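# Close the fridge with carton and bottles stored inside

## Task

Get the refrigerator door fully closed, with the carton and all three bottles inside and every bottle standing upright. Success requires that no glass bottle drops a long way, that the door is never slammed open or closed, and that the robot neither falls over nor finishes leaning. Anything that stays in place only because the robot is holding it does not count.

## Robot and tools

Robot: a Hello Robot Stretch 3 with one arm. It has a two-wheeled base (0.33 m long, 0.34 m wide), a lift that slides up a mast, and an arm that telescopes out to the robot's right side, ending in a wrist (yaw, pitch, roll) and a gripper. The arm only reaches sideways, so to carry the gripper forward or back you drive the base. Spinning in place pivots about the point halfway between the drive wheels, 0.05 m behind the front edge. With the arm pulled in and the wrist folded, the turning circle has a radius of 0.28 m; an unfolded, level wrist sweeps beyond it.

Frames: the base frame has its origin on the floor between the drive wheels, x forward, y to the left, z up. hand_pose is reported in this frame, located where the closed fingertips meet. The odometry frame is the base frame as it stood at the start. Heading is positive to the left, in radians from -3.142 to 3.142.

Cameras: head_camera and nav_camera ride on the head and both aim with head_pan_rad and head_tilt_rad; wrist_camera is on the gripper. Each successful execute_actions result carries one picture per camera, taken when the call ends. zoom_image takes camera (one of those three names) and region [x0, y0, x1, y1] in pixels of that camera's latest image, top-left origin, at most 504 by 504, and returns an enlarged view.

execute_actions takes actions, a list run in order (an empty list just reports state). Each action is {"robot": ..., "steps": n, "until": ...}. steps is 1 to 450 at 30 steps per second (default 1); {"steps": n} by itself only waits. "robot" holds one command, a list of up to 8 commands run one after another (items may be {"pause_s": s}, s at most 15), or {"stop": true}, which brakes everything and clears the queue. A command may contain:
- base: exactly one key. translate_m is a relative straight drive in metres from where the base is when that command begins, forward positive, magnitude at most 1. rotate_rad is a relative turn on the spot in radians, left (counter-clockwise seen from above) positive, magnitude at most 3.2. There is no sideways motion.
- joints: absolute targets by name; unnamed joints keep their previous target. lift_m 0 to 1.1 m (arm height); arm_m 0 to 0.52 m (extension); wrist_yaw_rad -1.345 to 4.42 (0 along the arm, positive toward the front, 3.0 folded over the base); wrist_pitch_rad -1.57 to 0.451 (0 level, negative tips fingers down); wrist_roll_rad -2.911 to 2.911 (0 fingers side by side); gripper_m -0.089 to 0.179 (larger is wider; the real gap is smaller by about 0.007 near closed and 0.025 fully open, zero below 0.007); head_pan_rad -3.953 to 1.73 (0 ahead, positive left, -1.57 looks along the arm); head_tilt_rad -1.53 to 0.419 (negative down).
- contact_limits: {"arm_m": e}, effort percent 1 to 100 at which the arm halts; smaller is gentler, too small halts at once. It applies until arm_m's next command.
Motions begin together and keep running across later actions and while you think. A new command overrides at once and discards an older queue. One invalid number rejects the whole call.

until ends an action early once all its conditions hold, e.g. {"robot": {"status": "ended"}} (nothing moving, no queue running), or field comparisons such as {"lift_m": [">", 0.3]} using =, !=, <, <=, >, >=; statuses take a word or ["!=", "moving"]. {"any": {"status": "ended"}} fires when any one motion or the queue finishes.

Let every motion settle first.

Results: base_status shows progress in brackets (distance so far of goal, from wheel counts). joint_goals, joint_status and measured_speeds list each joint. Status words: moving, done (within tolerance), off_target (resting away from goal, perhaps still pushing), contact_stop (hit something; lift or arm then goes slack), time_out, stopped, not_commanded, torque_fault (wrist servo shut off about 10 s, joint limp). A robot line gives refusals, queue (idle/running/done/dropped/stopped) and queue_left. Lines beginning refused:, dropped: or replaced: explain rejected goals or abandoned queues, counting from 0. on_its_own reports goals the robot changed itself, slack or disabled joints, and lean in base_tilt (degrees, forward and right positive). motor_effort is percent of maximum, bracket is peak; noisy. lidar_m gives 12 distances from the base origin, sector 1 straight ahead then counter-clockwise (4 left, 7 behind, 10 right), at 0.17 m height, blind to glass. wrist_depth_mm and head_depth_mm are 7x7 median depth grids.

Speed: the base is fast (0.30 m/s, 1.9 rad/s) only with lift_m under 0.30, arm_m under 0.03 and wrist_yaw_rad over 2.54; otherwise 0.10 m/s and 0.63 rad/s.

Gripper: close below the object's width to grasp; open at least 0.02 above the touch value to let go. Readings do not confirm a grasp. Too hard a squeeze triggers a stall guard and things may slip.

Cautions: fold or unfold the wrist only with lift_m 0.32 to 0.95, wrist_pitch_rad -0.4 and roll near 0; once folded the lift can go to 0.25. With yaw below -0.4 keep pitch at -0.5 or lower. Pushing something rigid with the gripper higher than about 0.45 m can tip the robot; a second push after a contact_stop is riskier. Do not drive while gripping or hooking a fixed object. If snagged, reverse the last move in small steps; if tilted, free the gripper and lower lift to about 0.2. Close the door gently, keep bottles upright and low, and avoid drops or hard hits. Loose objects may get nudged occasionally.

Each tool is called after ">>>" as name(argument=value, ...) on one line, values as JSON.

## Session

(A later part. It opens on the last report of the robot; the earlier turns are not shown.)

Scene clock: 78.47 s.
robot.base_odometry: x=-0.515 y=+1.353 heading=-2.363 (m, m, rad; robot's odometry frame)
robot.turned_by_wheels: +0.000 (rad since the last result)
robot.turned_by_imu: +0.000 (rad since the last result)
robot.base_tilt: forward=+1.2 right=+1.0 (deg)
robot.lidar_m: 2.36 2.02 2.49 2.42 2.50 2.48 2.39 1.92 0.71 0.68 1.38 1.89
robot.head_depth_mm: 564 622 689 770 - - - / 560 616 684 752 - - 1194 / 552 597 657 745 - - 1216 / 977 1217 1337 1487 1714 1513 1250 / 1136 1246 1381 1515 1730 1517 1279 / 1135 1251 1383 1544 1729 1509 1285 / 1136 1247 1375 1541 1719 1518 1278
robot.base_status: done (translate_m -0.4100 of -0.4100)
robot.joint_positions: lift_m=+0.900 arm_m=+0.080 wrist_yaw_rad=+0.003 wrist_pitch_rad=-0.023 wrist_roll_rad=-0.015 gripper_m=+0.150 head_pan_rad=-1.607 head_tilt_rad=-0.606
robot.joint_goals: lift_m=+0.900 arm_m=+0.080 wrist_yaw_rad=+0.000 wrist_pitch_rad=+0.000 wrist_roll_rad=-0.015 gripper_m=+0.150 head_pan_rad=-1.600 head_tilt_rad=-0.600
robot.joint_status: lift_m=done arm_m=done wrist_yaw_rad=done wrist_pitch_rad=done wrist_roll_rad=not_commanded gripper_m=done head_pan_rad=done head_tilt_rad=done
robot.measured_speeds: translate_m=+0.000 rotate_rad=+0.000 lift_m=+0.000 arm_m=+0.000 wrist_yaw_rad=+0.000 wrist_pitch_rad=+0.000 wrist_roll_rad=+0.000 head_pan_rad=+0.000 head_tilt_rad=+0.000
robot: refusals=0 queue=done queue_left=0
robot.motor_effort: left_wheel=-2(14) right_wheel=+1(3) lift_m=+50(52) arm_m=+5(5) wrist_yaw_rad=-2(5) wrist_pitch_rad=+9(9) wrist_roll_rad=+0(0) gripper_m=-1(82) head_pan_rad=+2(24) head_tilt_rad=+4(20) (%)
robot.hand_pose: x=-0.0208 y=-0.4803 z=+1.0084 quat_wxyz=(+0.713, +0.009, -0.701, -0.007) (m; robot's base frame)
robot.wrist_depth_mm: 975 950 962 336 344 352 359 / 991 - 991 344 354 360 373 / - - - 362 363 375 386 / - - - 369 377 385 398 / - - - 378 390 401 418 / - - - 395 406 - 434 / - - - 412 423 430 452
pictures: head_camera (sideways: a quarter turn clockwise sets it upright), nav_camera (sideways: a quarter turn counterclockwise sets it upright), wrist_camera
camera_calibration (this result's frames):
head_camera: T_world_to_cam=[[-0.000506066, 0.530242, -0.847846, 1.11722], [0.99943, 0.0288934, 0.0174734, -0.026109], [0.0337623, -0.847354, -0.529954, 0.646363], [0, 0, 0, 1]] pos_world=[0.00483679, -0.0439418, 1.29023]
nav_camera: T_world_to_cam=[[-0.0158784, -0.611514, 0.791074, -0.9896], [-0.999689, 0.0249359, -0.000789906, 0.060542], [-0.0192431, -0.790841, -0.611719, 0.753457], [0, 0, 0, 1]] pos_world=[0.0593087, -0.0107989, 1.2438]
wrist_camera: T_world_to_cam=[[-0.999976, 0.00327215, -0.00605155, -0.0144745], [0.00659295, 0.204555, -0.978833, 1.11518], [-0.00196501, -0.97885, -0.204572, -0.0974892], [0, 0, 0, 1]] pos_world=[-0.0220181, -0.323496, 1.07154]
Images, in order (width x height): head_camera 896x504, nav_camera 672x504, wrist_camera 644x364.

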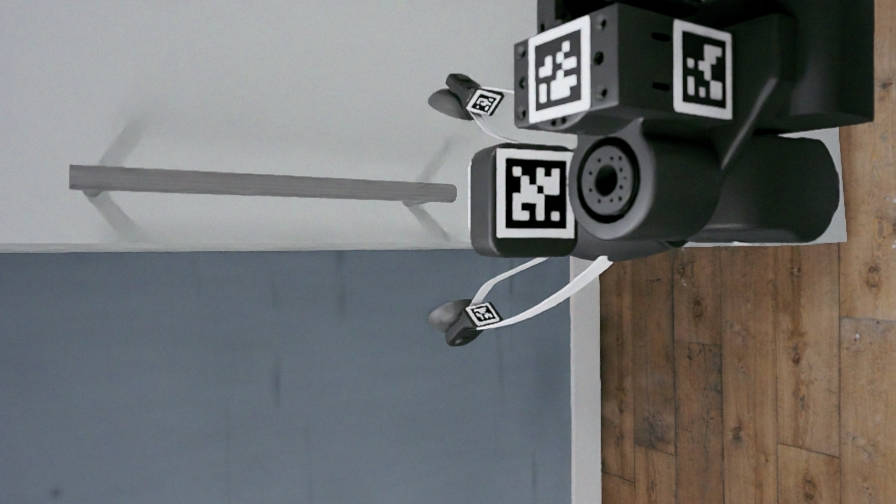

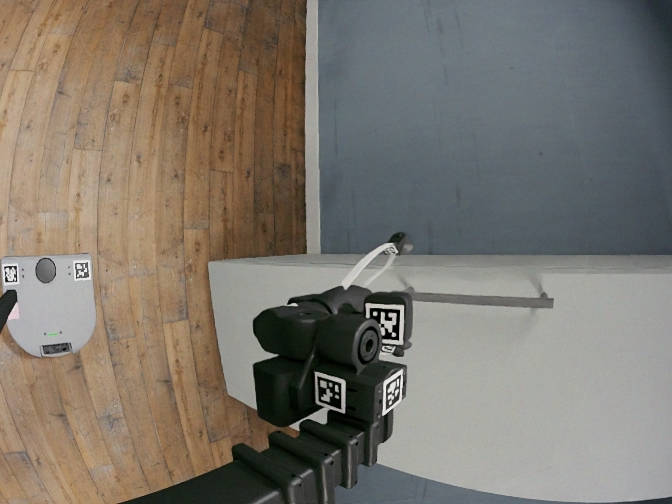

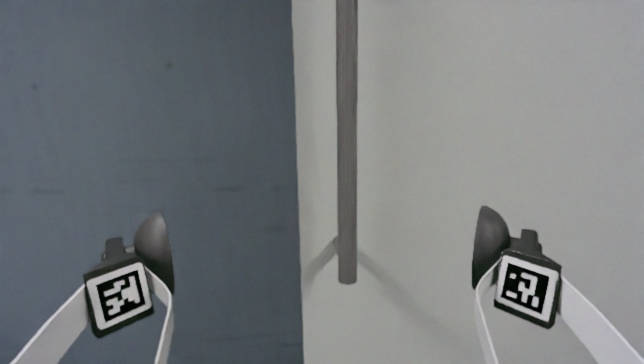

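>>> execute_actions(actions=[{"robot":[{"base":{"translate_m":-0.024},"joints":{"arm_m":0.225}},{"joints":{"gripper_m":-0.02}},{"joints":{"arm_m":0.17}},{"joints":{"arm_m":0.11},"base":{"translate_m":-0.02}},{"joints":{"arm_m":0.05},"base":{"translate_m":-0.02}},{"joints":{"arm_m":0.02,"head_tilt_rad":-0.9},"base":{"translate_m":-0.015}}],"steps":450,"until":{"robot":{"status":"ended"}}}])

Scene clock: 89.77 s.
robot.base_odometry: x=-0.458 y=+1.408 heading=-2.364 (m, m, rad; robot's odometry frame)
robot.turned_by_wheels: +0.000 (rad since the last result)
robot.turned_by_imu: +0.002 (rad since the last result)
robot.base_tilt: forward=+1.2 right=+1.0 (deg)
robot.lidar_m: 2.44 2.10 2.50 2.42 2.51 2.41 2.31 1.92 0.55 0.45 1.39 1.88
robot.head_depth_mm: 449 529 641 - - - 1120 / 372 484 585 - - - 1133 / 403 456 - - - 1239 1141 / 398 464 550 691 1148 1235 1137 / 730 1331 1594 1699 1468 1283 1140 / 1208 1386 1632 1711 1466 1291 1144 / 1209 1382 1629 1718 1475 1290 1148
robot.base_status: done (translate_m -0.0150 of -0.0150)
robot.joint_positions: lift_m=+0.900 arm_m=+0.020 wrist_yaw_rad=-0.122 wrist_pitch_rad=-0.024 wrist_roll_rad=-0.015 gripper_m=-0.019 head_pan_rad=-1.607 head_tilt_rad=-0.888
robot.joint_goals: lift_m=+0.900 arm_m=+0.020 wrist_yaw_rad=-0.103 wrist_pitch_rad=+0.000 wrist_roll_rad=-0.015 gripper_m=-0.020 head_pan_rad=-1.600 head_tilt_rad=-0.900
robot.joint_status: lift_m=done arm_m=done wrist_yaw_rad=done wrist_pitch_rad=done wrist_roll_rad=not_commanded gripper_m=done head_pan_rad=done head_tilt_rad=done
robot.measured_speeds: translate_m=+0.000 rotate_rad=+0.000 lift_m=+0.000 arm_m=+0.000 wrist_yaw_rad=+0.000 wrist_pitch_rad=+0.000 wrist_roll_rad=+0.000 head_pan_rad=+0.000 head_tilt_rad=+0.000
robot: refusals=0 queue=done queue_left=0
robot.on_its_own: wrist_yaw_rad is held at -0.103, not at your +0.000, by its stall guard, which is not easing now; wrist_yaw_rad is at rest, and its effort (+17) is outside its rest range (-12 to +12)
robot.motor_effort: left_wheel=-6(18) right_wheel=+6(13) lift_m=+50(51) arm_m=-6(9) wrist_yaw_rad=+17(37) wrist_pitch_rad=+9(9) wrist_roll_rad=+0(0) gripper_m=-14(87) head_pan_rad=+2(3) head_tilt_rad=-7(38) (%)
robot.hand_pose: x=-0.0527 y=-0.4191 z=+1.0081 quat_wxyz=(+0.711, -0.034, -0.701, -0.052) (m; robot's base frame)
robot.wrist_depth_mm: 940 956 181 197 264 344 494 / 977 - 187 204 273 361 - / 989 - 194 212 283 376 - / 998 - 199 222 296 396 - / - - 207 - 313 423 - / - - 218 243 345 443 - / - - 224 225 322 483 -
pictures: head_camera (sideways: a quarter turn clockwise sets it upright), nav_camera (sideways: a quarter turn counterclockwise sets it upright), wrist_camera
camera_calibration (this result's frames):
head_camera: T_world_to_cam=[[0.00718793, 0.745368, -0.666615, 0.880946], [0.999156, 0.0216018, 0.0349274, -0.0488209], [0.0404338, -0.666304, -0.744583, 0.92551], [0, 0, 0, 1]] pos_world=[0.00502558, -0.0389027, 1.27808]
nav_camera: T_world_to_cam=[[-0.0228717, -0.807594, 0.589295, -0.726608], [-0.999668, 0.0254527, -0.00391767, 0.064613], [-0.0118353, -0.589189, -0.807909, 1.00857], [0, 0, 0, 1]] pos_world=[0.0599095, 0.0057876, 1.24327]
wrist_camera: T_world_to_cam=[[-0.991762, 0.127959, -0.00594616, 0.00601863], [0.0320934, 0.203268, -0.978597, 1.10313], [-0.124012, -0.970726, -0.2057, -0.0395178], [0, 0, 0, 1]] pos_world=[-0.0343349, -0.263363, 1.07143]
Images, in order (width x height): head_camera 896x504, nav_camera 672x504, wrist_camera 644x364.

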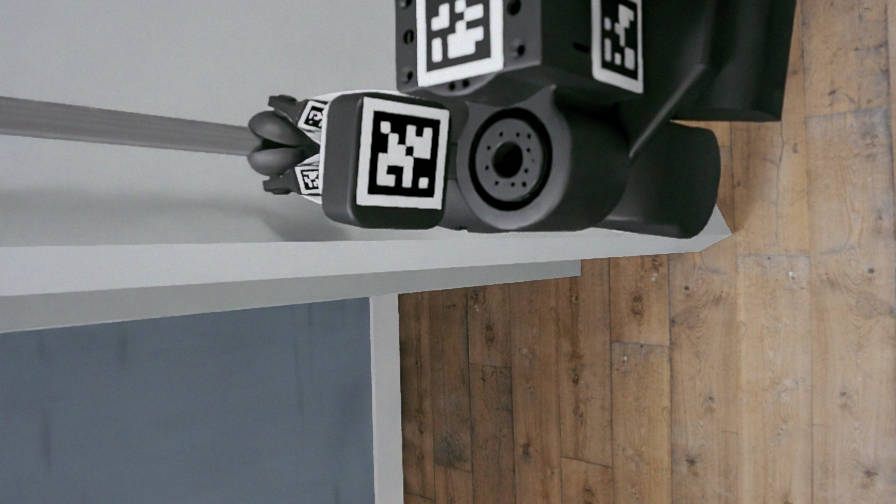

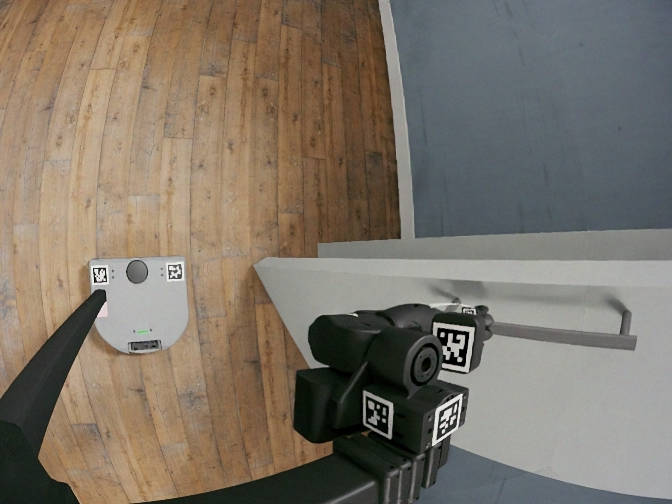

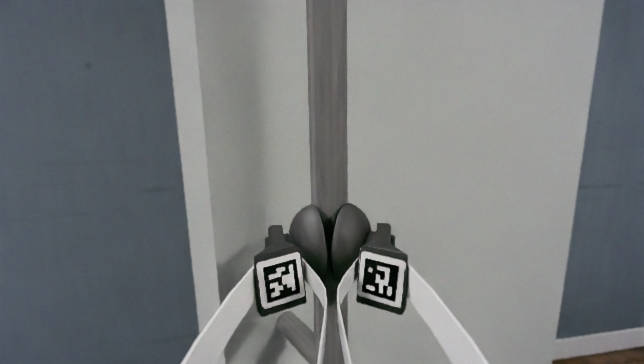

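>>> execute_actions(actions=[{"robot":[{"joints":{"gripper_m":0.1}},{"joints":{"lift_m":0.35,"arm_m":0,"wrist_yaw_rad":0}},{"base":{"translate_m":0.33},"joints":{"gripper_m":0}},{"base":{"rotate_rad":-0.98}},{"base":{"translate_m":0.32}},{"joints":{"arm_m":0.25}}],"steps":450,"until":{"robot":{"status":"ended"}}},{"steps":300,"until":{"robot":{"status":"ended"}}}])

>>> execute_actions(actions=[{"robot":[{"base":{"translate_m":-0.2}},{"joints":{"arm_m":0.35}},{"base":{"translate_m":-0.2}},{"joints":{"arm_m":0.43}},{"joints":{"arm_m":0.51,"head_pan_rad":-1.2}}],"steps":450,"until":{"robot":{"status":"ended"}}}])

Scene clock: 111.83 s.
robot.base_odometry: x=-1.007 y=+1.241 heading=+2.940 (m, m, rad; robot's odometry frame)
robot.turned_by_wheels: -0.980 (rad since the last result)
robot.turned_by_imu: -0.986 (rad since the last result)
robot.base_tilt: forward=+1.1 right=+1.0 (deg)
robot.lidar_m: 1.13 1.63 1.93 1.77 2.73 2.65 2.84 2.88 2.81 0.60 0.67 1.07
robot.head_depth_mm: 2623 2464 2002 1683 1439 1269 1137 / 1023 2309 1949 1695 1452 1279 1156 / 792 929 1126 1425 1490 1235 1136 / 659 738 877 1045 1258 1274 1143 / 556 632 730 868 1130 1285 1141 / 519 616 759 956 1310 1287 1146 / 571 664 828 1094 1422 1290 1147
robot.base_status: done (translate_m +0.3200 of +0.3200)
robot.joint_positions: lift_m=+0.350 arm_m=+0.250 wrist_yaw_rad=-0.002 wrist_pitch_rad=-0.022 wrist_roll_rad=-0.015 gripper_m=+0.000 head_pan_rad=-1.607 head_tilt_rad=-0.889
robot.joint_goals: lift_m=+0.350 arm_m=+0.250 wrist_yaw_rad=+0.000 wrist_pitch_rad=+0.000 wrist_roll_rad=-0.015 gripper_m=+0.000 head_pan_rad=-1.600 head_tilt_rad=-0.900
robot.joint_status: lift_m=done arm_m=done wrist_yaw_rad=done wrist_pitch_rad=done wrist_roll_rad=not_commanded gripper_m=done head_pan_rad=done head_tilt_rad=done
robot.measured_speeds: translate_m=+0.000 rotate_rad=+0.000 lift_m=+0.000 arm_m=+0.000 wrist_yaw_rad=+0.000 wrist_pitch_rad=+0.000 wrist_roll_rad=+0.000 head_pan_rad=+0.000 head_tilt_rad=+0.000
robot: refusals=0 queue=done queue_left=0
robot.motor_effort: left_wheel=+3(10) right_wheel=-1(6) lift_m=+25(50) arm_m=+4(6) wrist_yaw_rad=+2(19) wrist_pitch_rad=+8(9) wrist_roll_rad=+0(0) gripper_m=-1(79) head_pan_rad=+2(3) head_tilt_rad=-7(7) (%)
robot.hand_pose: x=-0.0219 y=-0.6504 z=+0.4595 quat_wxyz=(+0.713, +0.007, -0.701, -0.009) (m; robot's base frame)
robot.wrist_depth_mm: 130 153 204 305 - - - / 131 155 207 314 - - - / 133 157 210 324 - - - / 134 160 216 330 - - - / 136 162 218 337 - - - / 137 163 211 - - - - / 139 166 241 361 732 789 794
pictures: head_camera (sideways: a quarter turn clockwise sets it upright), nav_camera (sideways: a quarter turn counterclockwise sets it upright), wrist_camera
camera_calibration (this result's frames):
head_camera: T_world_to_cam=[[0.0071724, 0.745575, -0.666383, 0.880644], [0.999155, 0.0216218, 0.0349453, -0.0488442], [0.0404627, -0.666071, -0.74479, 0.925779], [0, 0, 0, 1]] pos_world=[0.00502705, -0.0388953, 1.27806]
nav_camera: T_world_to_cam=[[-0.0228534, -0.807778, 0.589044, -0.72628], [-0.999669, 0.0254231, -0.00392099, 0.0646174], [-0.011808, -0.588938, -0.808092, 1.0088], [0, 0, 0, 1]] pos_world=[0.05991, 0.00580748, 1.24327]
wrist_camera: T_world_to_cam=[[-0.999952, 0.00776321, -0.00596407, -0.0155091], [0.00741921, 0.203491, -0.979049, 0.612097], [-0.00638693, -0.979046, -0.203538, -0.376924], [0, 0, 0, 1]] pos_world=[-0.0224571, -0.493461, 0.522462]
Images, in order (width x height): head_camera 896x504, nav_camera 672x504, wrist_camera 644x364.

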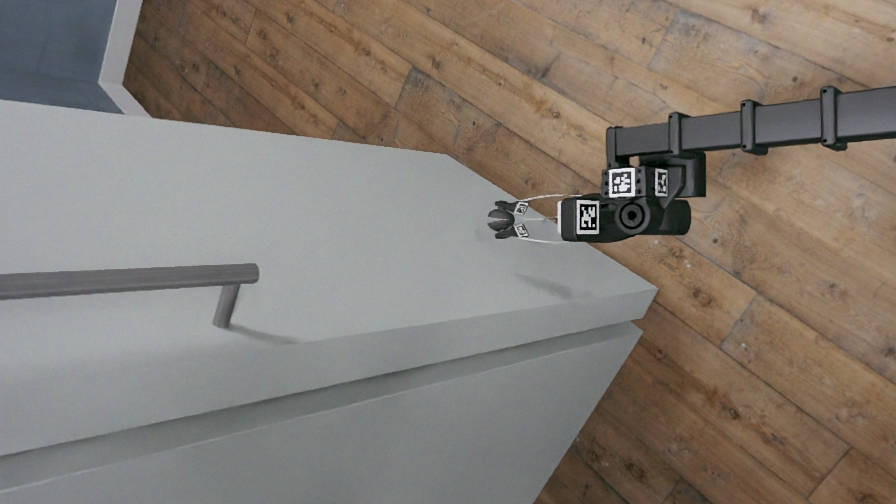

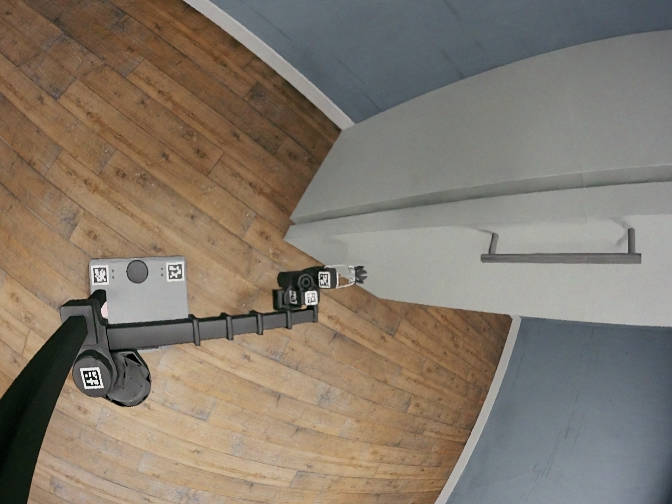

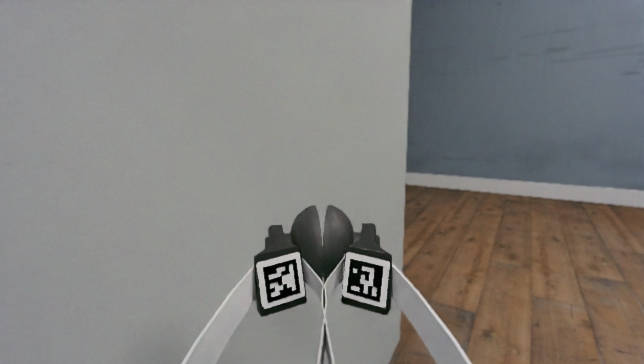

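Scene clock: 123.20 s.
robot.base_odometry: x=-0.615 y=+1.161 heading=+2.940 (m, m, rad; robot's odometry frame)
robot.turned_by_wheels: +0.000 (rad since the last result)
robot.turned_by_imu: +0.001 (rad since the last result)
robot.base_tilt: forward=+1.2 right=+1.0 (deg)
robot.lidar_m: 1.48 2.12 2.15 1.81 2.38 2.33 2.49 2.66 2.60 1.03 0.77 1.06
robot.head_depth_mm: 1890 2232 1995 1726 1410 1284 1148 / 941 1120 1845 1643 1451 1276 1135 / 872 1009 1202 1479 1454 1279 1133 / 805 926 1081 1307 1437 1285 1140 / 749 851 982 1162 1380 1285 1146 / 689 787 905 1129 1445 1287 1147 / 659 782 1113 1632 1476 1292 1145
robot.base_status: done (translate_m -0.2000 of -0.2000)
robot.joint_positions: lift_m=+0.350 arm_m=+0.510 wrist_yaw_rad=-0.002 wrist_pitch_rad=-0.022 wrist_roll_rad=-0.015 gripper_m=+0.000 head_pan_rad=-1.207 head_tilt_rad=-0.889
robot.joint_goals: lift_m=+0.350 arm_m=+0.510 wrist_yaw_rad=+0.000 wrist_pitch_rad=+0.000 wrist_roll_rad=-0.015 gripper_m=+0.000 head_pan_rad=-1.200 head_tilt_rad=-0.900
robot.joint_status: lift_m=done arm_m=done wrist_yaw_rad=done wrist_pitch_rad=done wrist_roll_rad=not_commanded gripper_m=done head_pan_rad=done head_tilt_rad=done
robot.measured_speeds: translate_m=+0.000 rotate_rad=+0.000 lift_m=+0.000 arm_m=+0.000 wrist_yaw_rad=+0.000 wrist_pitch_rad=+0.000 wrist_roll_rad=+0.000 head_pan_rad=+0.000 head_tilt_rad=+0.000
robot: refusals=0 queue=done queue_left=0
robot.motor_effort: left_wheel=+3(4) right_wheel=-1(5) lift_m=+25(25) arm_m=+4(3) wrist_yaw_rad=+2(2) wrist_pitch_rad=+8(8) wrist_roll_rad=+0(0) gripper_m=-2(2) head_pan_rad=+3(20) head_tilt_rad=-7(7) (%)
robot.hand_pose: x=-0.0219 y=-0.9104 z=+0.4595 quat_wxyz=(+0.713, +0.007, -0.701, -0.009) (m; robot's base frame)
robot.wrist_depth_mm: 309 - - - - - - / 311 - - - - - - / 315 - - - - - - / 319 - - - - - - / 322 - - - - - - / 327 980 - - - - - / 330 748 803 800 801 788 779
pictures: head_camera (sideways: a quarter turn clockwise sets it upright), nav_camera (sideways: a quarter turn counterclockwise sets it upright), wrist_camera
camera_calibration (this result's frames):
head_camera: T_world_to_cam=[[-0.283548, 0.68959, -0.666383, 0.882417], [0.911974, 0.408758, 0.0349453, -0.0483124], [0.296487, -0.597815, -0.74479, 0.924217], [0, 0, 0, 1]] pos_world=[0.0202485, -0.0362466, 1.27806]
nav_camera: T_world_to_cam=[[0.293311, -0.752992, 0.589044, -0.728209], [-0.930755, -0.365622, -0.00392099, 0.064197], [0.21832, -0.547105, -0.808092, 1.0074], [0, 0, 0, 1]] pos_world=[0.0534079, 0.0262909, 1.24327]
wrist_camera: T_world_to_cam=[[-0.999952, 0.00776326, -0.00596396, -0.0134908], [0.00741912, 0.20349, -0.979049, 0.665003], [-0.006387, -0.979046, -0.203538, -0.631471], [0, 0, 0, 1]] pos_world=[-0.0224571, -0.753456, 0.522462]
Images, in order (width x height): head_camera 896x504, nav_camera 672x504, wrist_camera 644x364.

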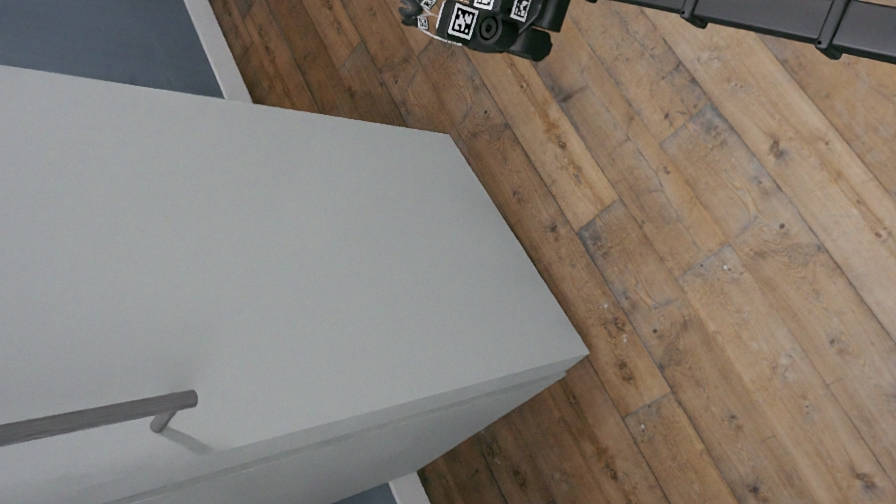

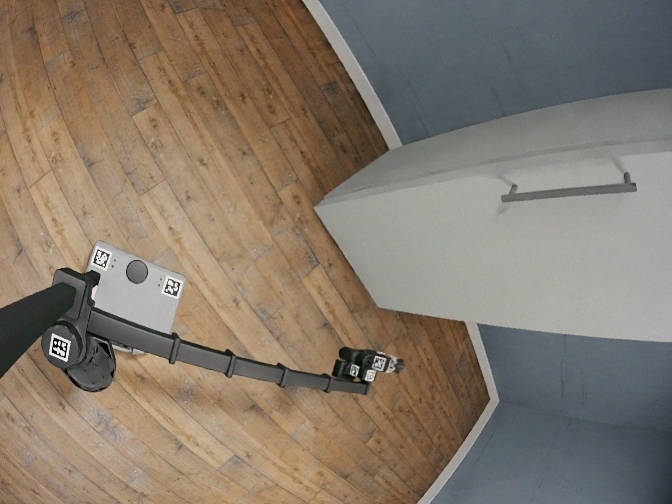

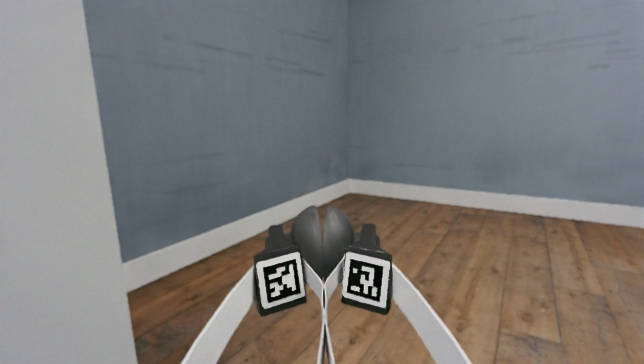

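>>> execute_actions(actions=[{"robot":[{"base":{"translate_m":-0.25},"joints":{"lift_m":0.9,"arm_m":0.36,"gripper_m":0.15,"head_pan_rad":-1.6}},{"base":{"rotate_rad":0.97}},{"base":{"translate_m":-0.095}}],"steps":450,"until":{"robot":{"status":"ended"}}}])

Scene clock: 133.47 s.
robot.base_odometry: x=-0.302 y=+1.177 heading=-2.373 (m, m, rad; robot's odometry frame)
robot.turned_by_wheels: +0.970 (rad since the last result)
robot.turned_by_imu: +0.987 (rad since the last result)
robot.base_tilt: forward=+1.2 right=+1.1 (deg)
robot.lidar_m: 1.97 2.47 2.22 2.14 2.21 2.47 2.36 2.34 1.01 0.95 1.67 2.25
robot.head_depth_mm: 835 - 1213 1431 1442 1270 1133 / 829 1061 1171 1425 1452 1279 1130 / - - 1158 1401 1458 1277 1137 / 898 1600 1215 1594 1463 1281 1141 / 1462 1688 1911 1696 1466 1289 1143 / 1455 1699 1933 1704 1469 1285 1145 / 1465 1673 1938 1713 1480 1290 1146
robot.base_status: done (translate_m -0.0950 of -0.0950)
robot.joint_positions: lift_m=+0.900 arm_m=+0.360 wrist_yaw_rad=-0.002 wrist_pitch_rad=-0.022 wrist_roll_rad=-0.015 gripper_m=+0.150 head_pan_rad=-1.593 head_tilt_rad=-0.889
robot.joint_goals: lift_m=+0.900 arm_m=+0.360 wrist_yaw_rad=+0.000 wrist_pitch_rad=+0.000 wrist_roll_rad=-0.015 gripper_m=+0.150 head_pan_rad=-1.600 head_tilt_rad=-0.900
robot.joint_status: lift_m=done arm_m=done wrist_yaw_rad=done wrist_pitch_rad=done wrist_roll_rad=not_commanded gripper_m=done head_pan_rad=done head_tilt_rad=done
robot.measured_speeds: translate_m=+0.000 rotate_rad=+0.000 lift_m=+0.000 arm_m=+0.000 wrist_yaw_rad=+0.000 wrist_pitch_rad=+0.000 wrist_roll_rad=+0.000 head_pan_rad=+0.000 head_tilt_rad=+0.000
robot: refusals=0 queue=done queue_left=0
robot.motor_effort: left_wheel=-4(10) right_wheel=+2(6) lift_m=+51(54) arm_m=-4(4) wrist_yaw_rad=+2(2) wrist_pitch_rad=+8(8) wrist_roll_rad=+0(0) gripper_m=+0(82) head_pan_rad=-2(22) head_tilt_rad=-7(7) (%)
robot.hand_pose: x=-0.0219 y=-0.7609 z=+1.0086 quat_wxyz=(+0.713, +0.007, -0.701, -0.009) (m; robot's base frame)
robot.wrist_depth_mm: 934 949 955 330 341 353 364 / - 986 985 342 353 365 377 / 997 988 - 352 365 376 388 / - - - 367 377 391 403 / - - - 375 391 402 420 / - - - 388 404 - 434 / - - - 407 420 439 450
pictures: head_camera (sideways: a quarter turn clockwise sets it upright), nav_camera (sideways: a quarter turn counterclockwise sets it upright), wrist_camera
camera_calibration (this result's frames):
head_camera: T_world_to_cam=[[-0.00314058, 0.745637, -0.666344, 0.880656], [0.998761, 0.0354386, 0.0349483, -0.0488457], [0.0496731, -0.665409, -0.744825, 0.925768], [0, 0, 0, 1]] pos_world=[0.00556519, -0.0389052, 1.27806]
nav_camera: T_world_to_cam=[[-0.0116784, -0.808048, 0.589002, -0.726294], [-0.999925, 0.0115931, -0.00392154, 0.0646197], [-0.00365954, -0.589003, -0.808122, 1.00879], [0, 0, 0, 1]] pos_world=[0.0598246, 0.00655429, 1.24327]
wrist_camera: T_world_to_cam=[[-0.999952, 0.0077581, -0.00596375, -0.0113786], [0.00741781, 0.203483, -0.97905, 1.17226], [-0.00638206, -0.979048, -0.20353, -0.373368], [0, 0, 0, 1]] pos_world=[-0.0224565, -0.603991, 1.07164]
Images, in order (width x height): head_camera 896x504, nav_camera 672x504, wrist_camera 644x364.

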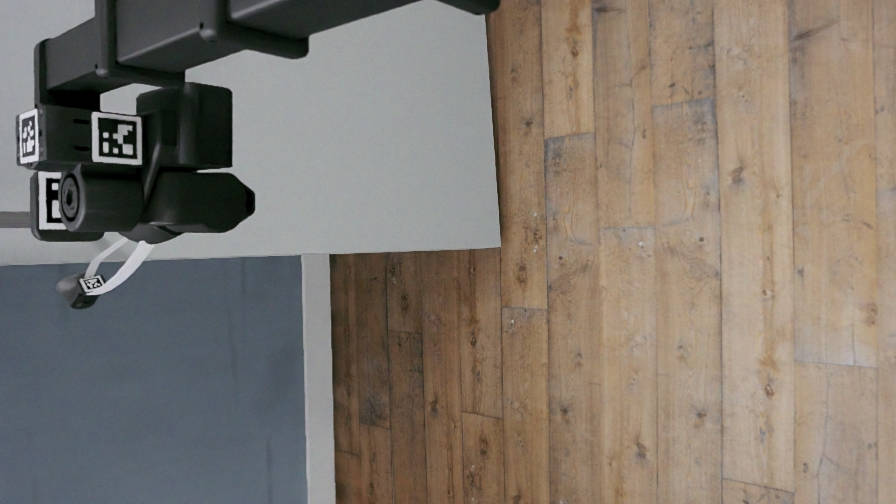

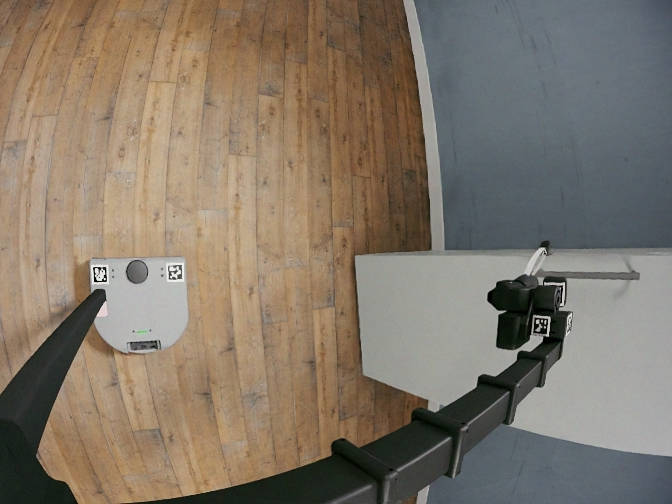

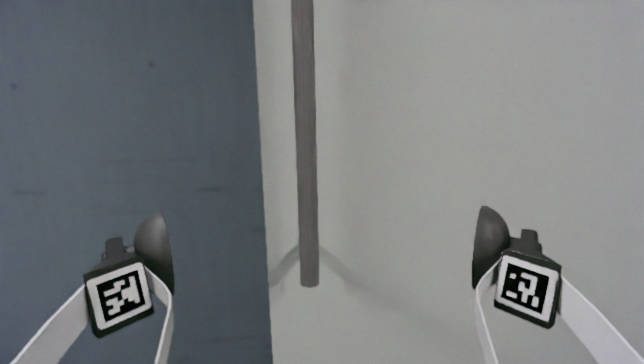

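>>> execute_actions(actions=[{"robot":[{"base":{"translate_m":0.015},"joints":{"arm_m":0.5}},{"joints":{"gripper_m":-0.02}},{"joints":{"arm_m":0.45},"base":{"translate_m":-0.012}},{"joints":{"arm_m":0.40},"base":{"translate_m":-0.018}},{"joints":{"arm_m":0.35},"base":{"translate_m":-0.024}},{"joints":{"arm_m":0.30},"base":{"translate_m":-0.03}},{"joints":{"arm_m":0.25},"base":{"translate_m":-0.038}},{"joints":{"arm_m":0.20},"base":{"translate_m":-0.048}}],"steps":450,"until":{"robot":{"status":"ended"}}},{"robot":[{"joints":{"arm_m":0.15},"base":{"translate_m":-0.06}},{"joints":{"arm_m":0.11},"base":{"translate_m":-0.07}},{"joints":{"arm_m":0.08},"base":{"translate_m":-0.07}}],"steps":450,"until":{"robot":{"status":"ended"}}}])

Scene clock: 152.93 s.
robot.base_odometry: x=-0.047 y=+1.423 heading=-2.373 (m, m, rad; robot's odometry frame)
robot.turned_by_wheels: +0.000 (rad since the last result)
robot.turned_by_imu: +0.003 (rad since the last result)
robot.base_tilt: forward=+1.2 right=+1.0 (deg)
robot.lidar_m: 2.32 2.81 2.23 2.14 2.20 2.10 2.01 2.08 1.69 0.61 0.59 2.25
robot.head_depth_mm: 1470 1692 - - - 1273 1134 / 820 975 - - 1375 1273 1135 / 727 828 - - 1398 1273 1138 / 653 748 849 1038 1318 1281 1142 / 593 667 768 905 1105 1283 1143 / 517 595 689 873 1438 1296 1145 / 507 596 1897 1722 1473 1291 1148
robot.base_status: done (translate_m -0.0700 of -0.0700)
robot.joint_positions: lift_m=+0.900 arm_m=+0.080 wrist_yaw_rad=+0.001 wrist_pitch_rad=-0.022 wrist_roll_rad=-0.015 gripper_m=-0.020 head_pan_rad=-1.593 head_tilt_rad=-0.889
robot.joint_goals: lift_m=+0.900 arm_m=+0.080 wrist_yaw_rad=+0.000 wrist_pitch_rad=+0.000 wrist_roll_rad=-0.015 gripper_m=-0.020 head_pan_rad=-1.600 head_tilt_rad=-0.900
robot.joint_status: lift_m=done arm_m=done wrist_yaw_rad=done wrist_pitch_rad=done wrist_roll_rad=not_commanded gripper_m=done head_pan_rad=done head_tilt_rad=done
robot.measured_speeds: translate_m=+0.000 rotate_rad=+0.000 lift_m=+0.000 arm_m=+0.000 wrist_yaw_rad=+0.000 wrist_pitch_rad=+0.000 wrist_roll_rad=+0.000 head_pan_rad=+0.000 head_tilt_rad=+0.000
robot: refusals=0 queue=done queue_left=0
robot.motor_effort: left_wheel=-2(19) right_wheel=+2(11) lift_m=+51(51) arm_m=-4(8) wrist_yaw_rad=-1(19) wrist_pitch_rad=+8(10) wrist_roll_rad=+0(0) gripper_m=-8(88) head_pan_rad=-2(2) head_tilt_rad=-8(7) (%)
robot.hand_pose: x=-0.0211 y=-0.4809 z=+1.0086 quat_wxyz=(+0.713, +0.009, -0.701, -0.008) (m; robot's base frame)
robot.wrist_depth_mm: 240 257 345 451 647 - - / 247 268 351 459 673 - - / 258 268 359 476 - - - / 266 278 367 494 - - - / - 281 377 - - - - / - 286 367 - - - - / - 301 409 538 786 - -
pictures: head_camera (sideways: a quarter turn clockwise sets it upright), nav_camera (sideways: a quarter turn counterclockwise sets it upright), wrist_camera
camera_calibration (this result's frames):
head_camera: T_world_to_cam=[[-0.00310403, 0.74565, -0.66633, 0.880637], [0.998762, 0.0353893, 0.0349494, -0.0488471], [0.049641, -0.665397, -0.744837, 0.925784], [0, 0, 0, 1]] pos_world=[0.00556331, -0.0389047, 1.27806]
nav_camera: T_world_to_cam=[[-0.011718, -0.808058, 0.588986, -0.726273], [-0.999925, 0.0116418, -0.00392175, 0.0646199], [-0.00368784, -0.588987, -0.808134, 1.00881], [0, 0, 0, 1]] pos_world=[0.0598249, 0.00655281, 1.24327]
wrist_camera: T_world_to_cam=[[-0.999971, 0.00471046, -0.00596225, -0.0142392], [0.00679684, 0.203706, -0.979009, 1.11528], [-0.00339703, -0.979021, -0.203732, -0.0989543], [0, 0, 0, 1]] pos_world=[-0.0221554, -0.324, 1.07162]
Images, in order (width x height): head_camera 896x504, nav_camera 672x504, wrist_camera 644x364.

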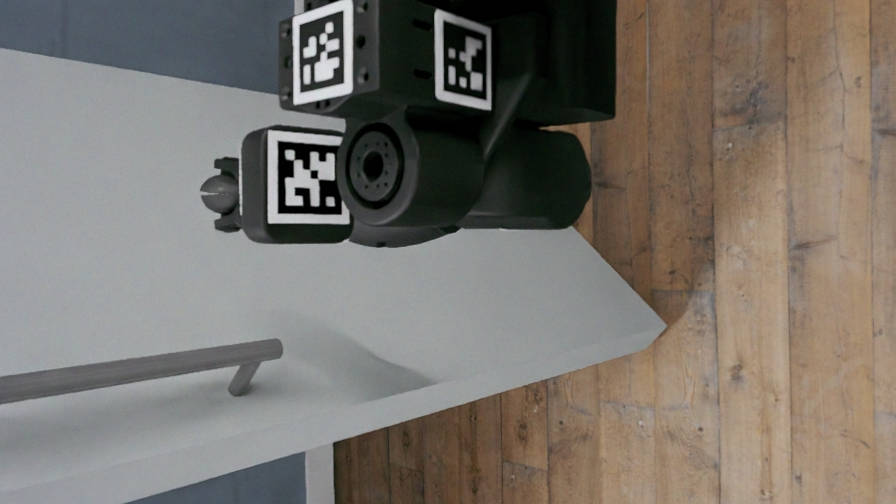

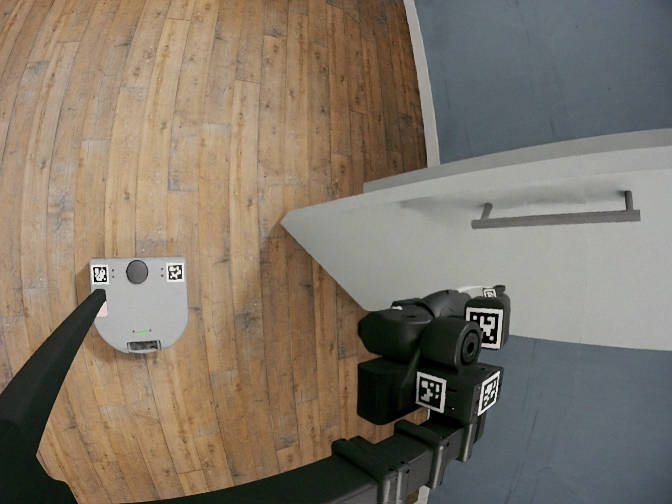

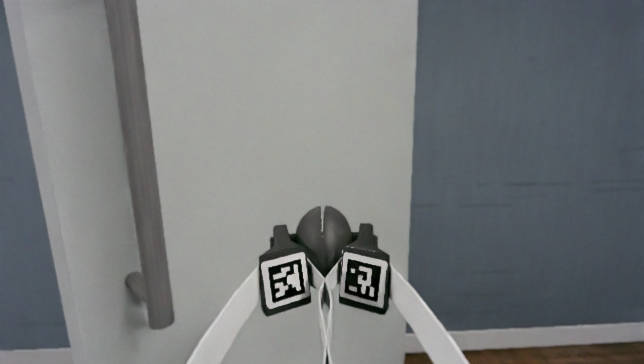

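>>> execute_actions(actions=[{"robot":[{"base":{"translate_m":0.42},"joints":{"arm_m":0.0,"lift_m":0.3}},{"joints":{"arm_m":0.5}},{"base":{"translate_m":-0.25}},{"base":{"translate_m":-0.22},"joints":{"head_pan_rad":-1.45,"head_tilt_rad":-0.65}},{"joints":{"arm_m":0}}],"steps":450,"until":{"robot":{"status":"ended"}}},{"steps":300,"until":{"robot":{"status":"ended"}}}])

Scene clock: 178.77 s.
robot.base_odometry: x=-0.011 y=+1.458 heading=-2.373 (m, m, rad; robot's odometry frame)
robot.turned_by_wheels: +0.000 (rad since the last result)
robot.turned_by_imu: +0.008 (rad since the last result)
robot.base_tilt: forward=+1.2 right=+1.0 (deg)
robot.lidar_m: 2.37 2.84 2.23 2.14 2.21 2.04 1.96 2.02 0.45 0.51 1.12 2.26
robot.head_depth_mm: 857 894 827 768 715 666 756 / 1252 1180 1295 1269 1372 1293 1138 / 1270 1348 1563 1421 1529 1456 1247 / 1291 1368 1578 1408 1490 1457 1245 / 1264 1266 1466 1419 1543 1462 1240 / 960 1044 1171 1949 1708 1460 1249 / 1438 1616 1819 2031 1766 1465 1249
robot.base_status: done (translate_m -0.2200 of -0.2200)
robot.joint_positions: lift_m=+0.300 arm_m=+0.003 wrist_yaw_rad=-0.002 wrist_pitch_rad=-0.021 wrist_roll_rad=-0.014 gripper_m=-0.020 head_pan_rad=-1.457 head_tilt_rad=-0.655
robot.joint_goals: lift_m=+0.300 arm_m=+0.000 wrist_yaw_rad=+0.000 wrist_pitch_rad=+0.000 wrist_roll_rad=-0.014 gripper_m=-0.020 head_pan_rad=-1.450 head_tilt_rad=-0.650
robot.joint_status: lift_m=done arm_m=done wrist_yaw_rad=done wrist_pitch_rad=done wrist_roll_rad=not_commanded gripper_m=done head_pan_rad=done head_tilt_rad=done
robot.measured_speeds: translate_m=+0.000 rotate_rad=+0.000 lift_m=+0.000 arm_m=+0.000 wrist_yaw_rad=+0.000 wrist_pitch_rad=+0.000 wrist_roll_rad=+0.000 head_pan_rad=+0.000 head_tilt_rad=+0.000
robot: refusals=0 queue=done queue_left=0
robot.motor_effort: left_wheel=-2(50) right_wheel=+1(55) lift_m=+26(52) arm_m=-4(5) wrist_yaw_rad=+2(3) wrist_pitch_rad=+8(8) wrist_roll_rad=-1(0) gripper_m=-8(8) head_pan_rad=+1(14) head_tilt_rad=+3(27) (%)
robot.hand_pose: x=-0.0218 y=-0.4037 z=+0.4096 quat_wxyz=(+0.712, +0.007, -0.702, -0.008) (m; robot's base frame)
robot.wrist_depth_mm: - 810 - - 342 182 177 / - 881 - - 347 183 182 / - 868 - 895 351 189 188 / - 960 887 946 354 196 195 / - 952 906 - 357 200 203 / 980 907 898 - 289 207 816 / 750 743 717 740 428 215 670
pictures: head_camera (sideways: a quarter turn clockwise sets it upright), nav_camera (sideways: a quarter turn counterclockwise sets it upright), wrist_camera
camera_calibration (this result's frames):
head_camera: T_world_to_cam=[[-0.0844897, 0.565009, -0.820748, 1.08239], [0.983968, 0.177146, 0.0206564, -0.0301574], [0.157063, -0.805844, -0.570917, 0.698905], [0, 0, 0, 1]] pos_world=[0.011353, -0.0430117, 1.28801]
nav_camera: T_world_to_cam=[[0.0801187, -0.644943, 0.760019, -0.949706], [-0.992176, -0.124841, -0.00134676, 0.0612211], [0.0957503, -0.753965, -0.649899, 0.802421], [0, 0, 0, 1]] pos_world=[0.0599993, 0.000134321, 1.24337]
wrist_camera: T_world_to_cam=[[-0.99995, 0.00748546, -0.00664534, -0.0174808], [0.00802655, 0.202974, -0.979151, 0.512898], [-0.00598056, -0.979156, -0.203024, -0.145825], [0, 0, 0, 1]] pos_world=[-0.0224688, -0.246759, 0.472483]
Images, in order (width x height): head_camera 896x504, nav_camera 672x504, wrist_camera 644x364.

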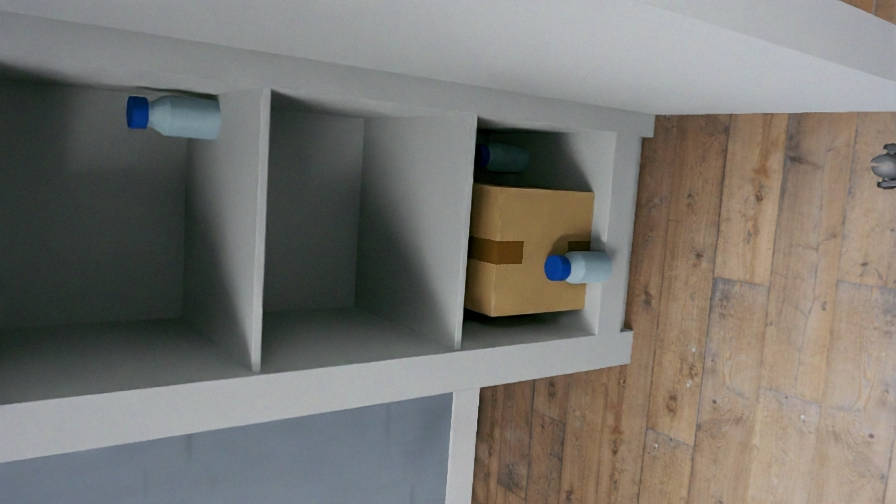

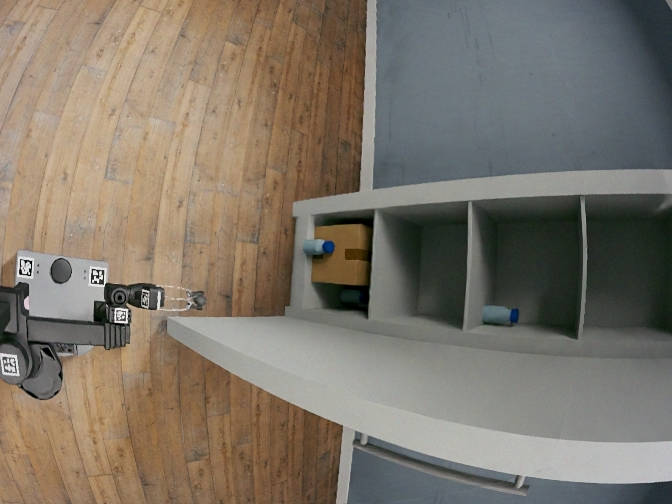

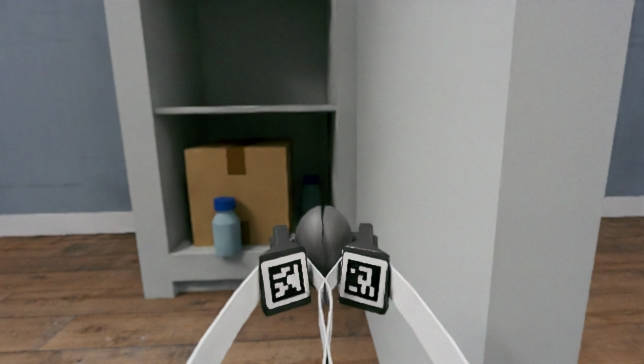

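>>> execute_actions(actions=[{"robot":[{"base":{"translate_m":0.56}},{"base":{"rotate_rad":0.7}},{"base":{"translate_m":-0.39}},{"base":{"rotate_rad":-0.7},"joints":{"head_pan_rad":-1.57,"head_tilt_rad":-0.9,"gripper_m":0.16}},{"joints":{"arm_m":0.2}},{"joints":{"lift_m":0.06}}],"steps":450,"until":{"robot":{"status":"ended"}}},{"steps":400,"until":{"robot":{"status":"ended"}}}])

Scene clock: 200.83 s.
robot.base_odometry: x=-0.373 y=+1.457 heading=-2.373 (m, m, rad; robot's odometry frame)
robot.turned_by_wheels: +0.000 (rad since the last result)
robot.turned_by_imu: +0.006 (rad since the last result)
robot.base_tilt: forward=+1.2 right=+0.9 (deg)
robot.lidar_m: 2.53 2.18 2.47 2.39 2.47 2.31 2.22 0.43 0.55 0.81 1.41 1.91
robot.head_depth_mm: 908 1217 1181 1297 1372 1270 1130 / 954 1280 1222 1312 1396 1265 1138 / 961 1282 1229 1239 1408 1302 1118 / 965 1258 1194 1285 1406 1286 1136 / 729 825 997 1595 1438 1284 1139 / 1216 1431 1684 1700 1465 1284 1140 / 1242 1431 1695 1719 1476 1292 1148
robot.base_status: done (rotate_rad -0.6999 of -0.7000)
robot.joint_positions: lift_m=+0.060 arm_m=+0.200 wrist_yaw_rad=-0.002 wrist_pitch_rad=-0.021 wrist_roll_rad=-0.014 gripper_m=+0.160 head_pan_rad=-1.563 head_tilt_rad=-0.889
robot.joint_goals: lift_m=+0.060 arm_m=+0.200 wrist_yaw_rad=+0.000 wrist_pitch_rad=+0.000 wrist_roll_rad=-0.014 gripper_m=+0.160 head_pan_rad=-1.570 head_tilt_rad=-0.900
robot.joint_status: lift_m=done arm_m=done wrist_yaw_rad=done wrist_pitch_rad=done wrist_roll_rad=not_commanded gripper_m=done head_pan_rad=done head_tilt_rad=done
robot.measured_speeds: translate_m=+0.000 rotate_rad=+0.000 lift_m=+0.000 arm_m=+0.000 wrist_yaw_rad=+0.000 wrist_pitch_rad=+0.000 wrist_roll_rad=+0.000 head_pan_rad=+0.000 head_tilt_rad=+0.000
robot: refusals=0 queue=done queue_left=0
robot.motor_effort: left_wheel=+4(11) right_wheel=-2(5) lift_m=+25(25) arm_m=+5(4) wrist_yaw_rad=+2(1) wrist_pitch_rad=+8(8) wrist_roll_rad=+0(1) gripper_m=+1(83) head_pan_rad=-3(12) head_tilt_rad=-7(31) (%)
robot.hand_pose: x=-0.0218 y=-0.6004 z=+0.1696 quat_wxyz=(+0.712, +0.007, -0.702, -0.008) (m; robot's base frame)
robot.wrist_depth_mm: 862 338 388 386 389 508 367 / 879 350 400 396 404 542 373 / 891 360 413 361 414 549 385 / 935 370 420 364 430 487 392 / 698 382 388 387 392 395 407 / 476 395 408 435 431 427 420 / 346 359 358 355 352 347 341
pictures: head_camera (sideways: a quarter turn clockwise sets it upright), nav_camera (sideways: a quarter turn counterclockwise sets it upright), wrist_camera
camera_calibration (this result's frames):
head_camera: T_world_to_cam=[[-0.025533, 0.745113, -0.666449, 0.880929], [0.997246, 0.0654243, 0.0349402, -0.0488259], [0.0696364, -0.663721, -0.744732, 0.925525], [0, 0, 0, 1]] pos_world=[0.00673394, -0.0389071, 1.27807]
nav_camera: T_world_to_cam=[[0.0125952, -0.807951, 0.589115, -0.726589], [-0.999822, -0.0184445, -0.00392005, 0.0646171], [0.0140332, -0.588961, -0.80804, 1.00858], [0, 0, 0, 1]] pos_world=[0.0596036, 0.00815669, 1.24327]
wrist_camera: T_world_to_cam=[[-0.99995, 0.00748626, -0.0066455, -0.0176029], [0.00802683, 0.202969, -0.979152, 0.317843], [-0.00598136, -0.979157, -0.203019, -0.387132], [0, 0, 0, 1]] pos_world=[-0.0224689, -0.443443, 0.232504]
Images, in order (width x height): head_camera 896x504, nav_camera 672x504, wrist_camera 644x364.

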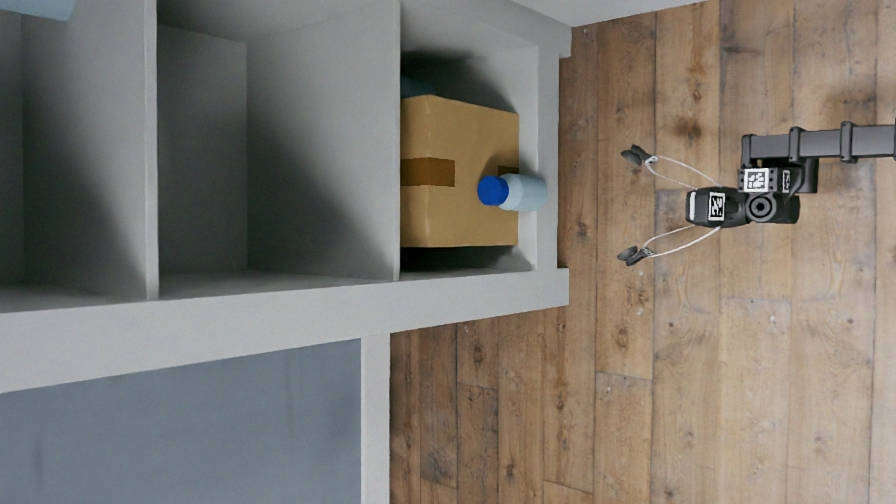

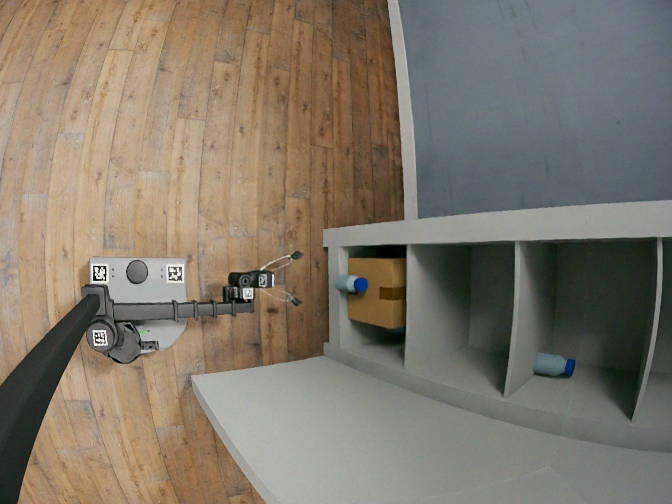

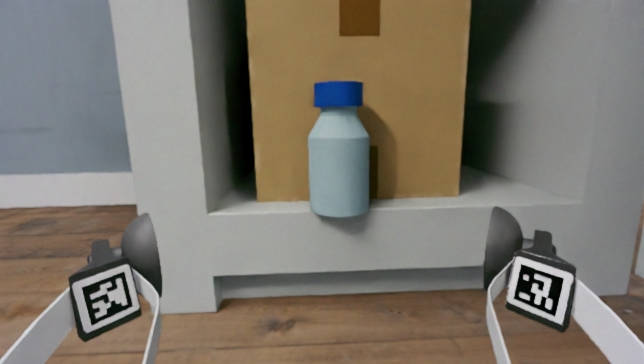

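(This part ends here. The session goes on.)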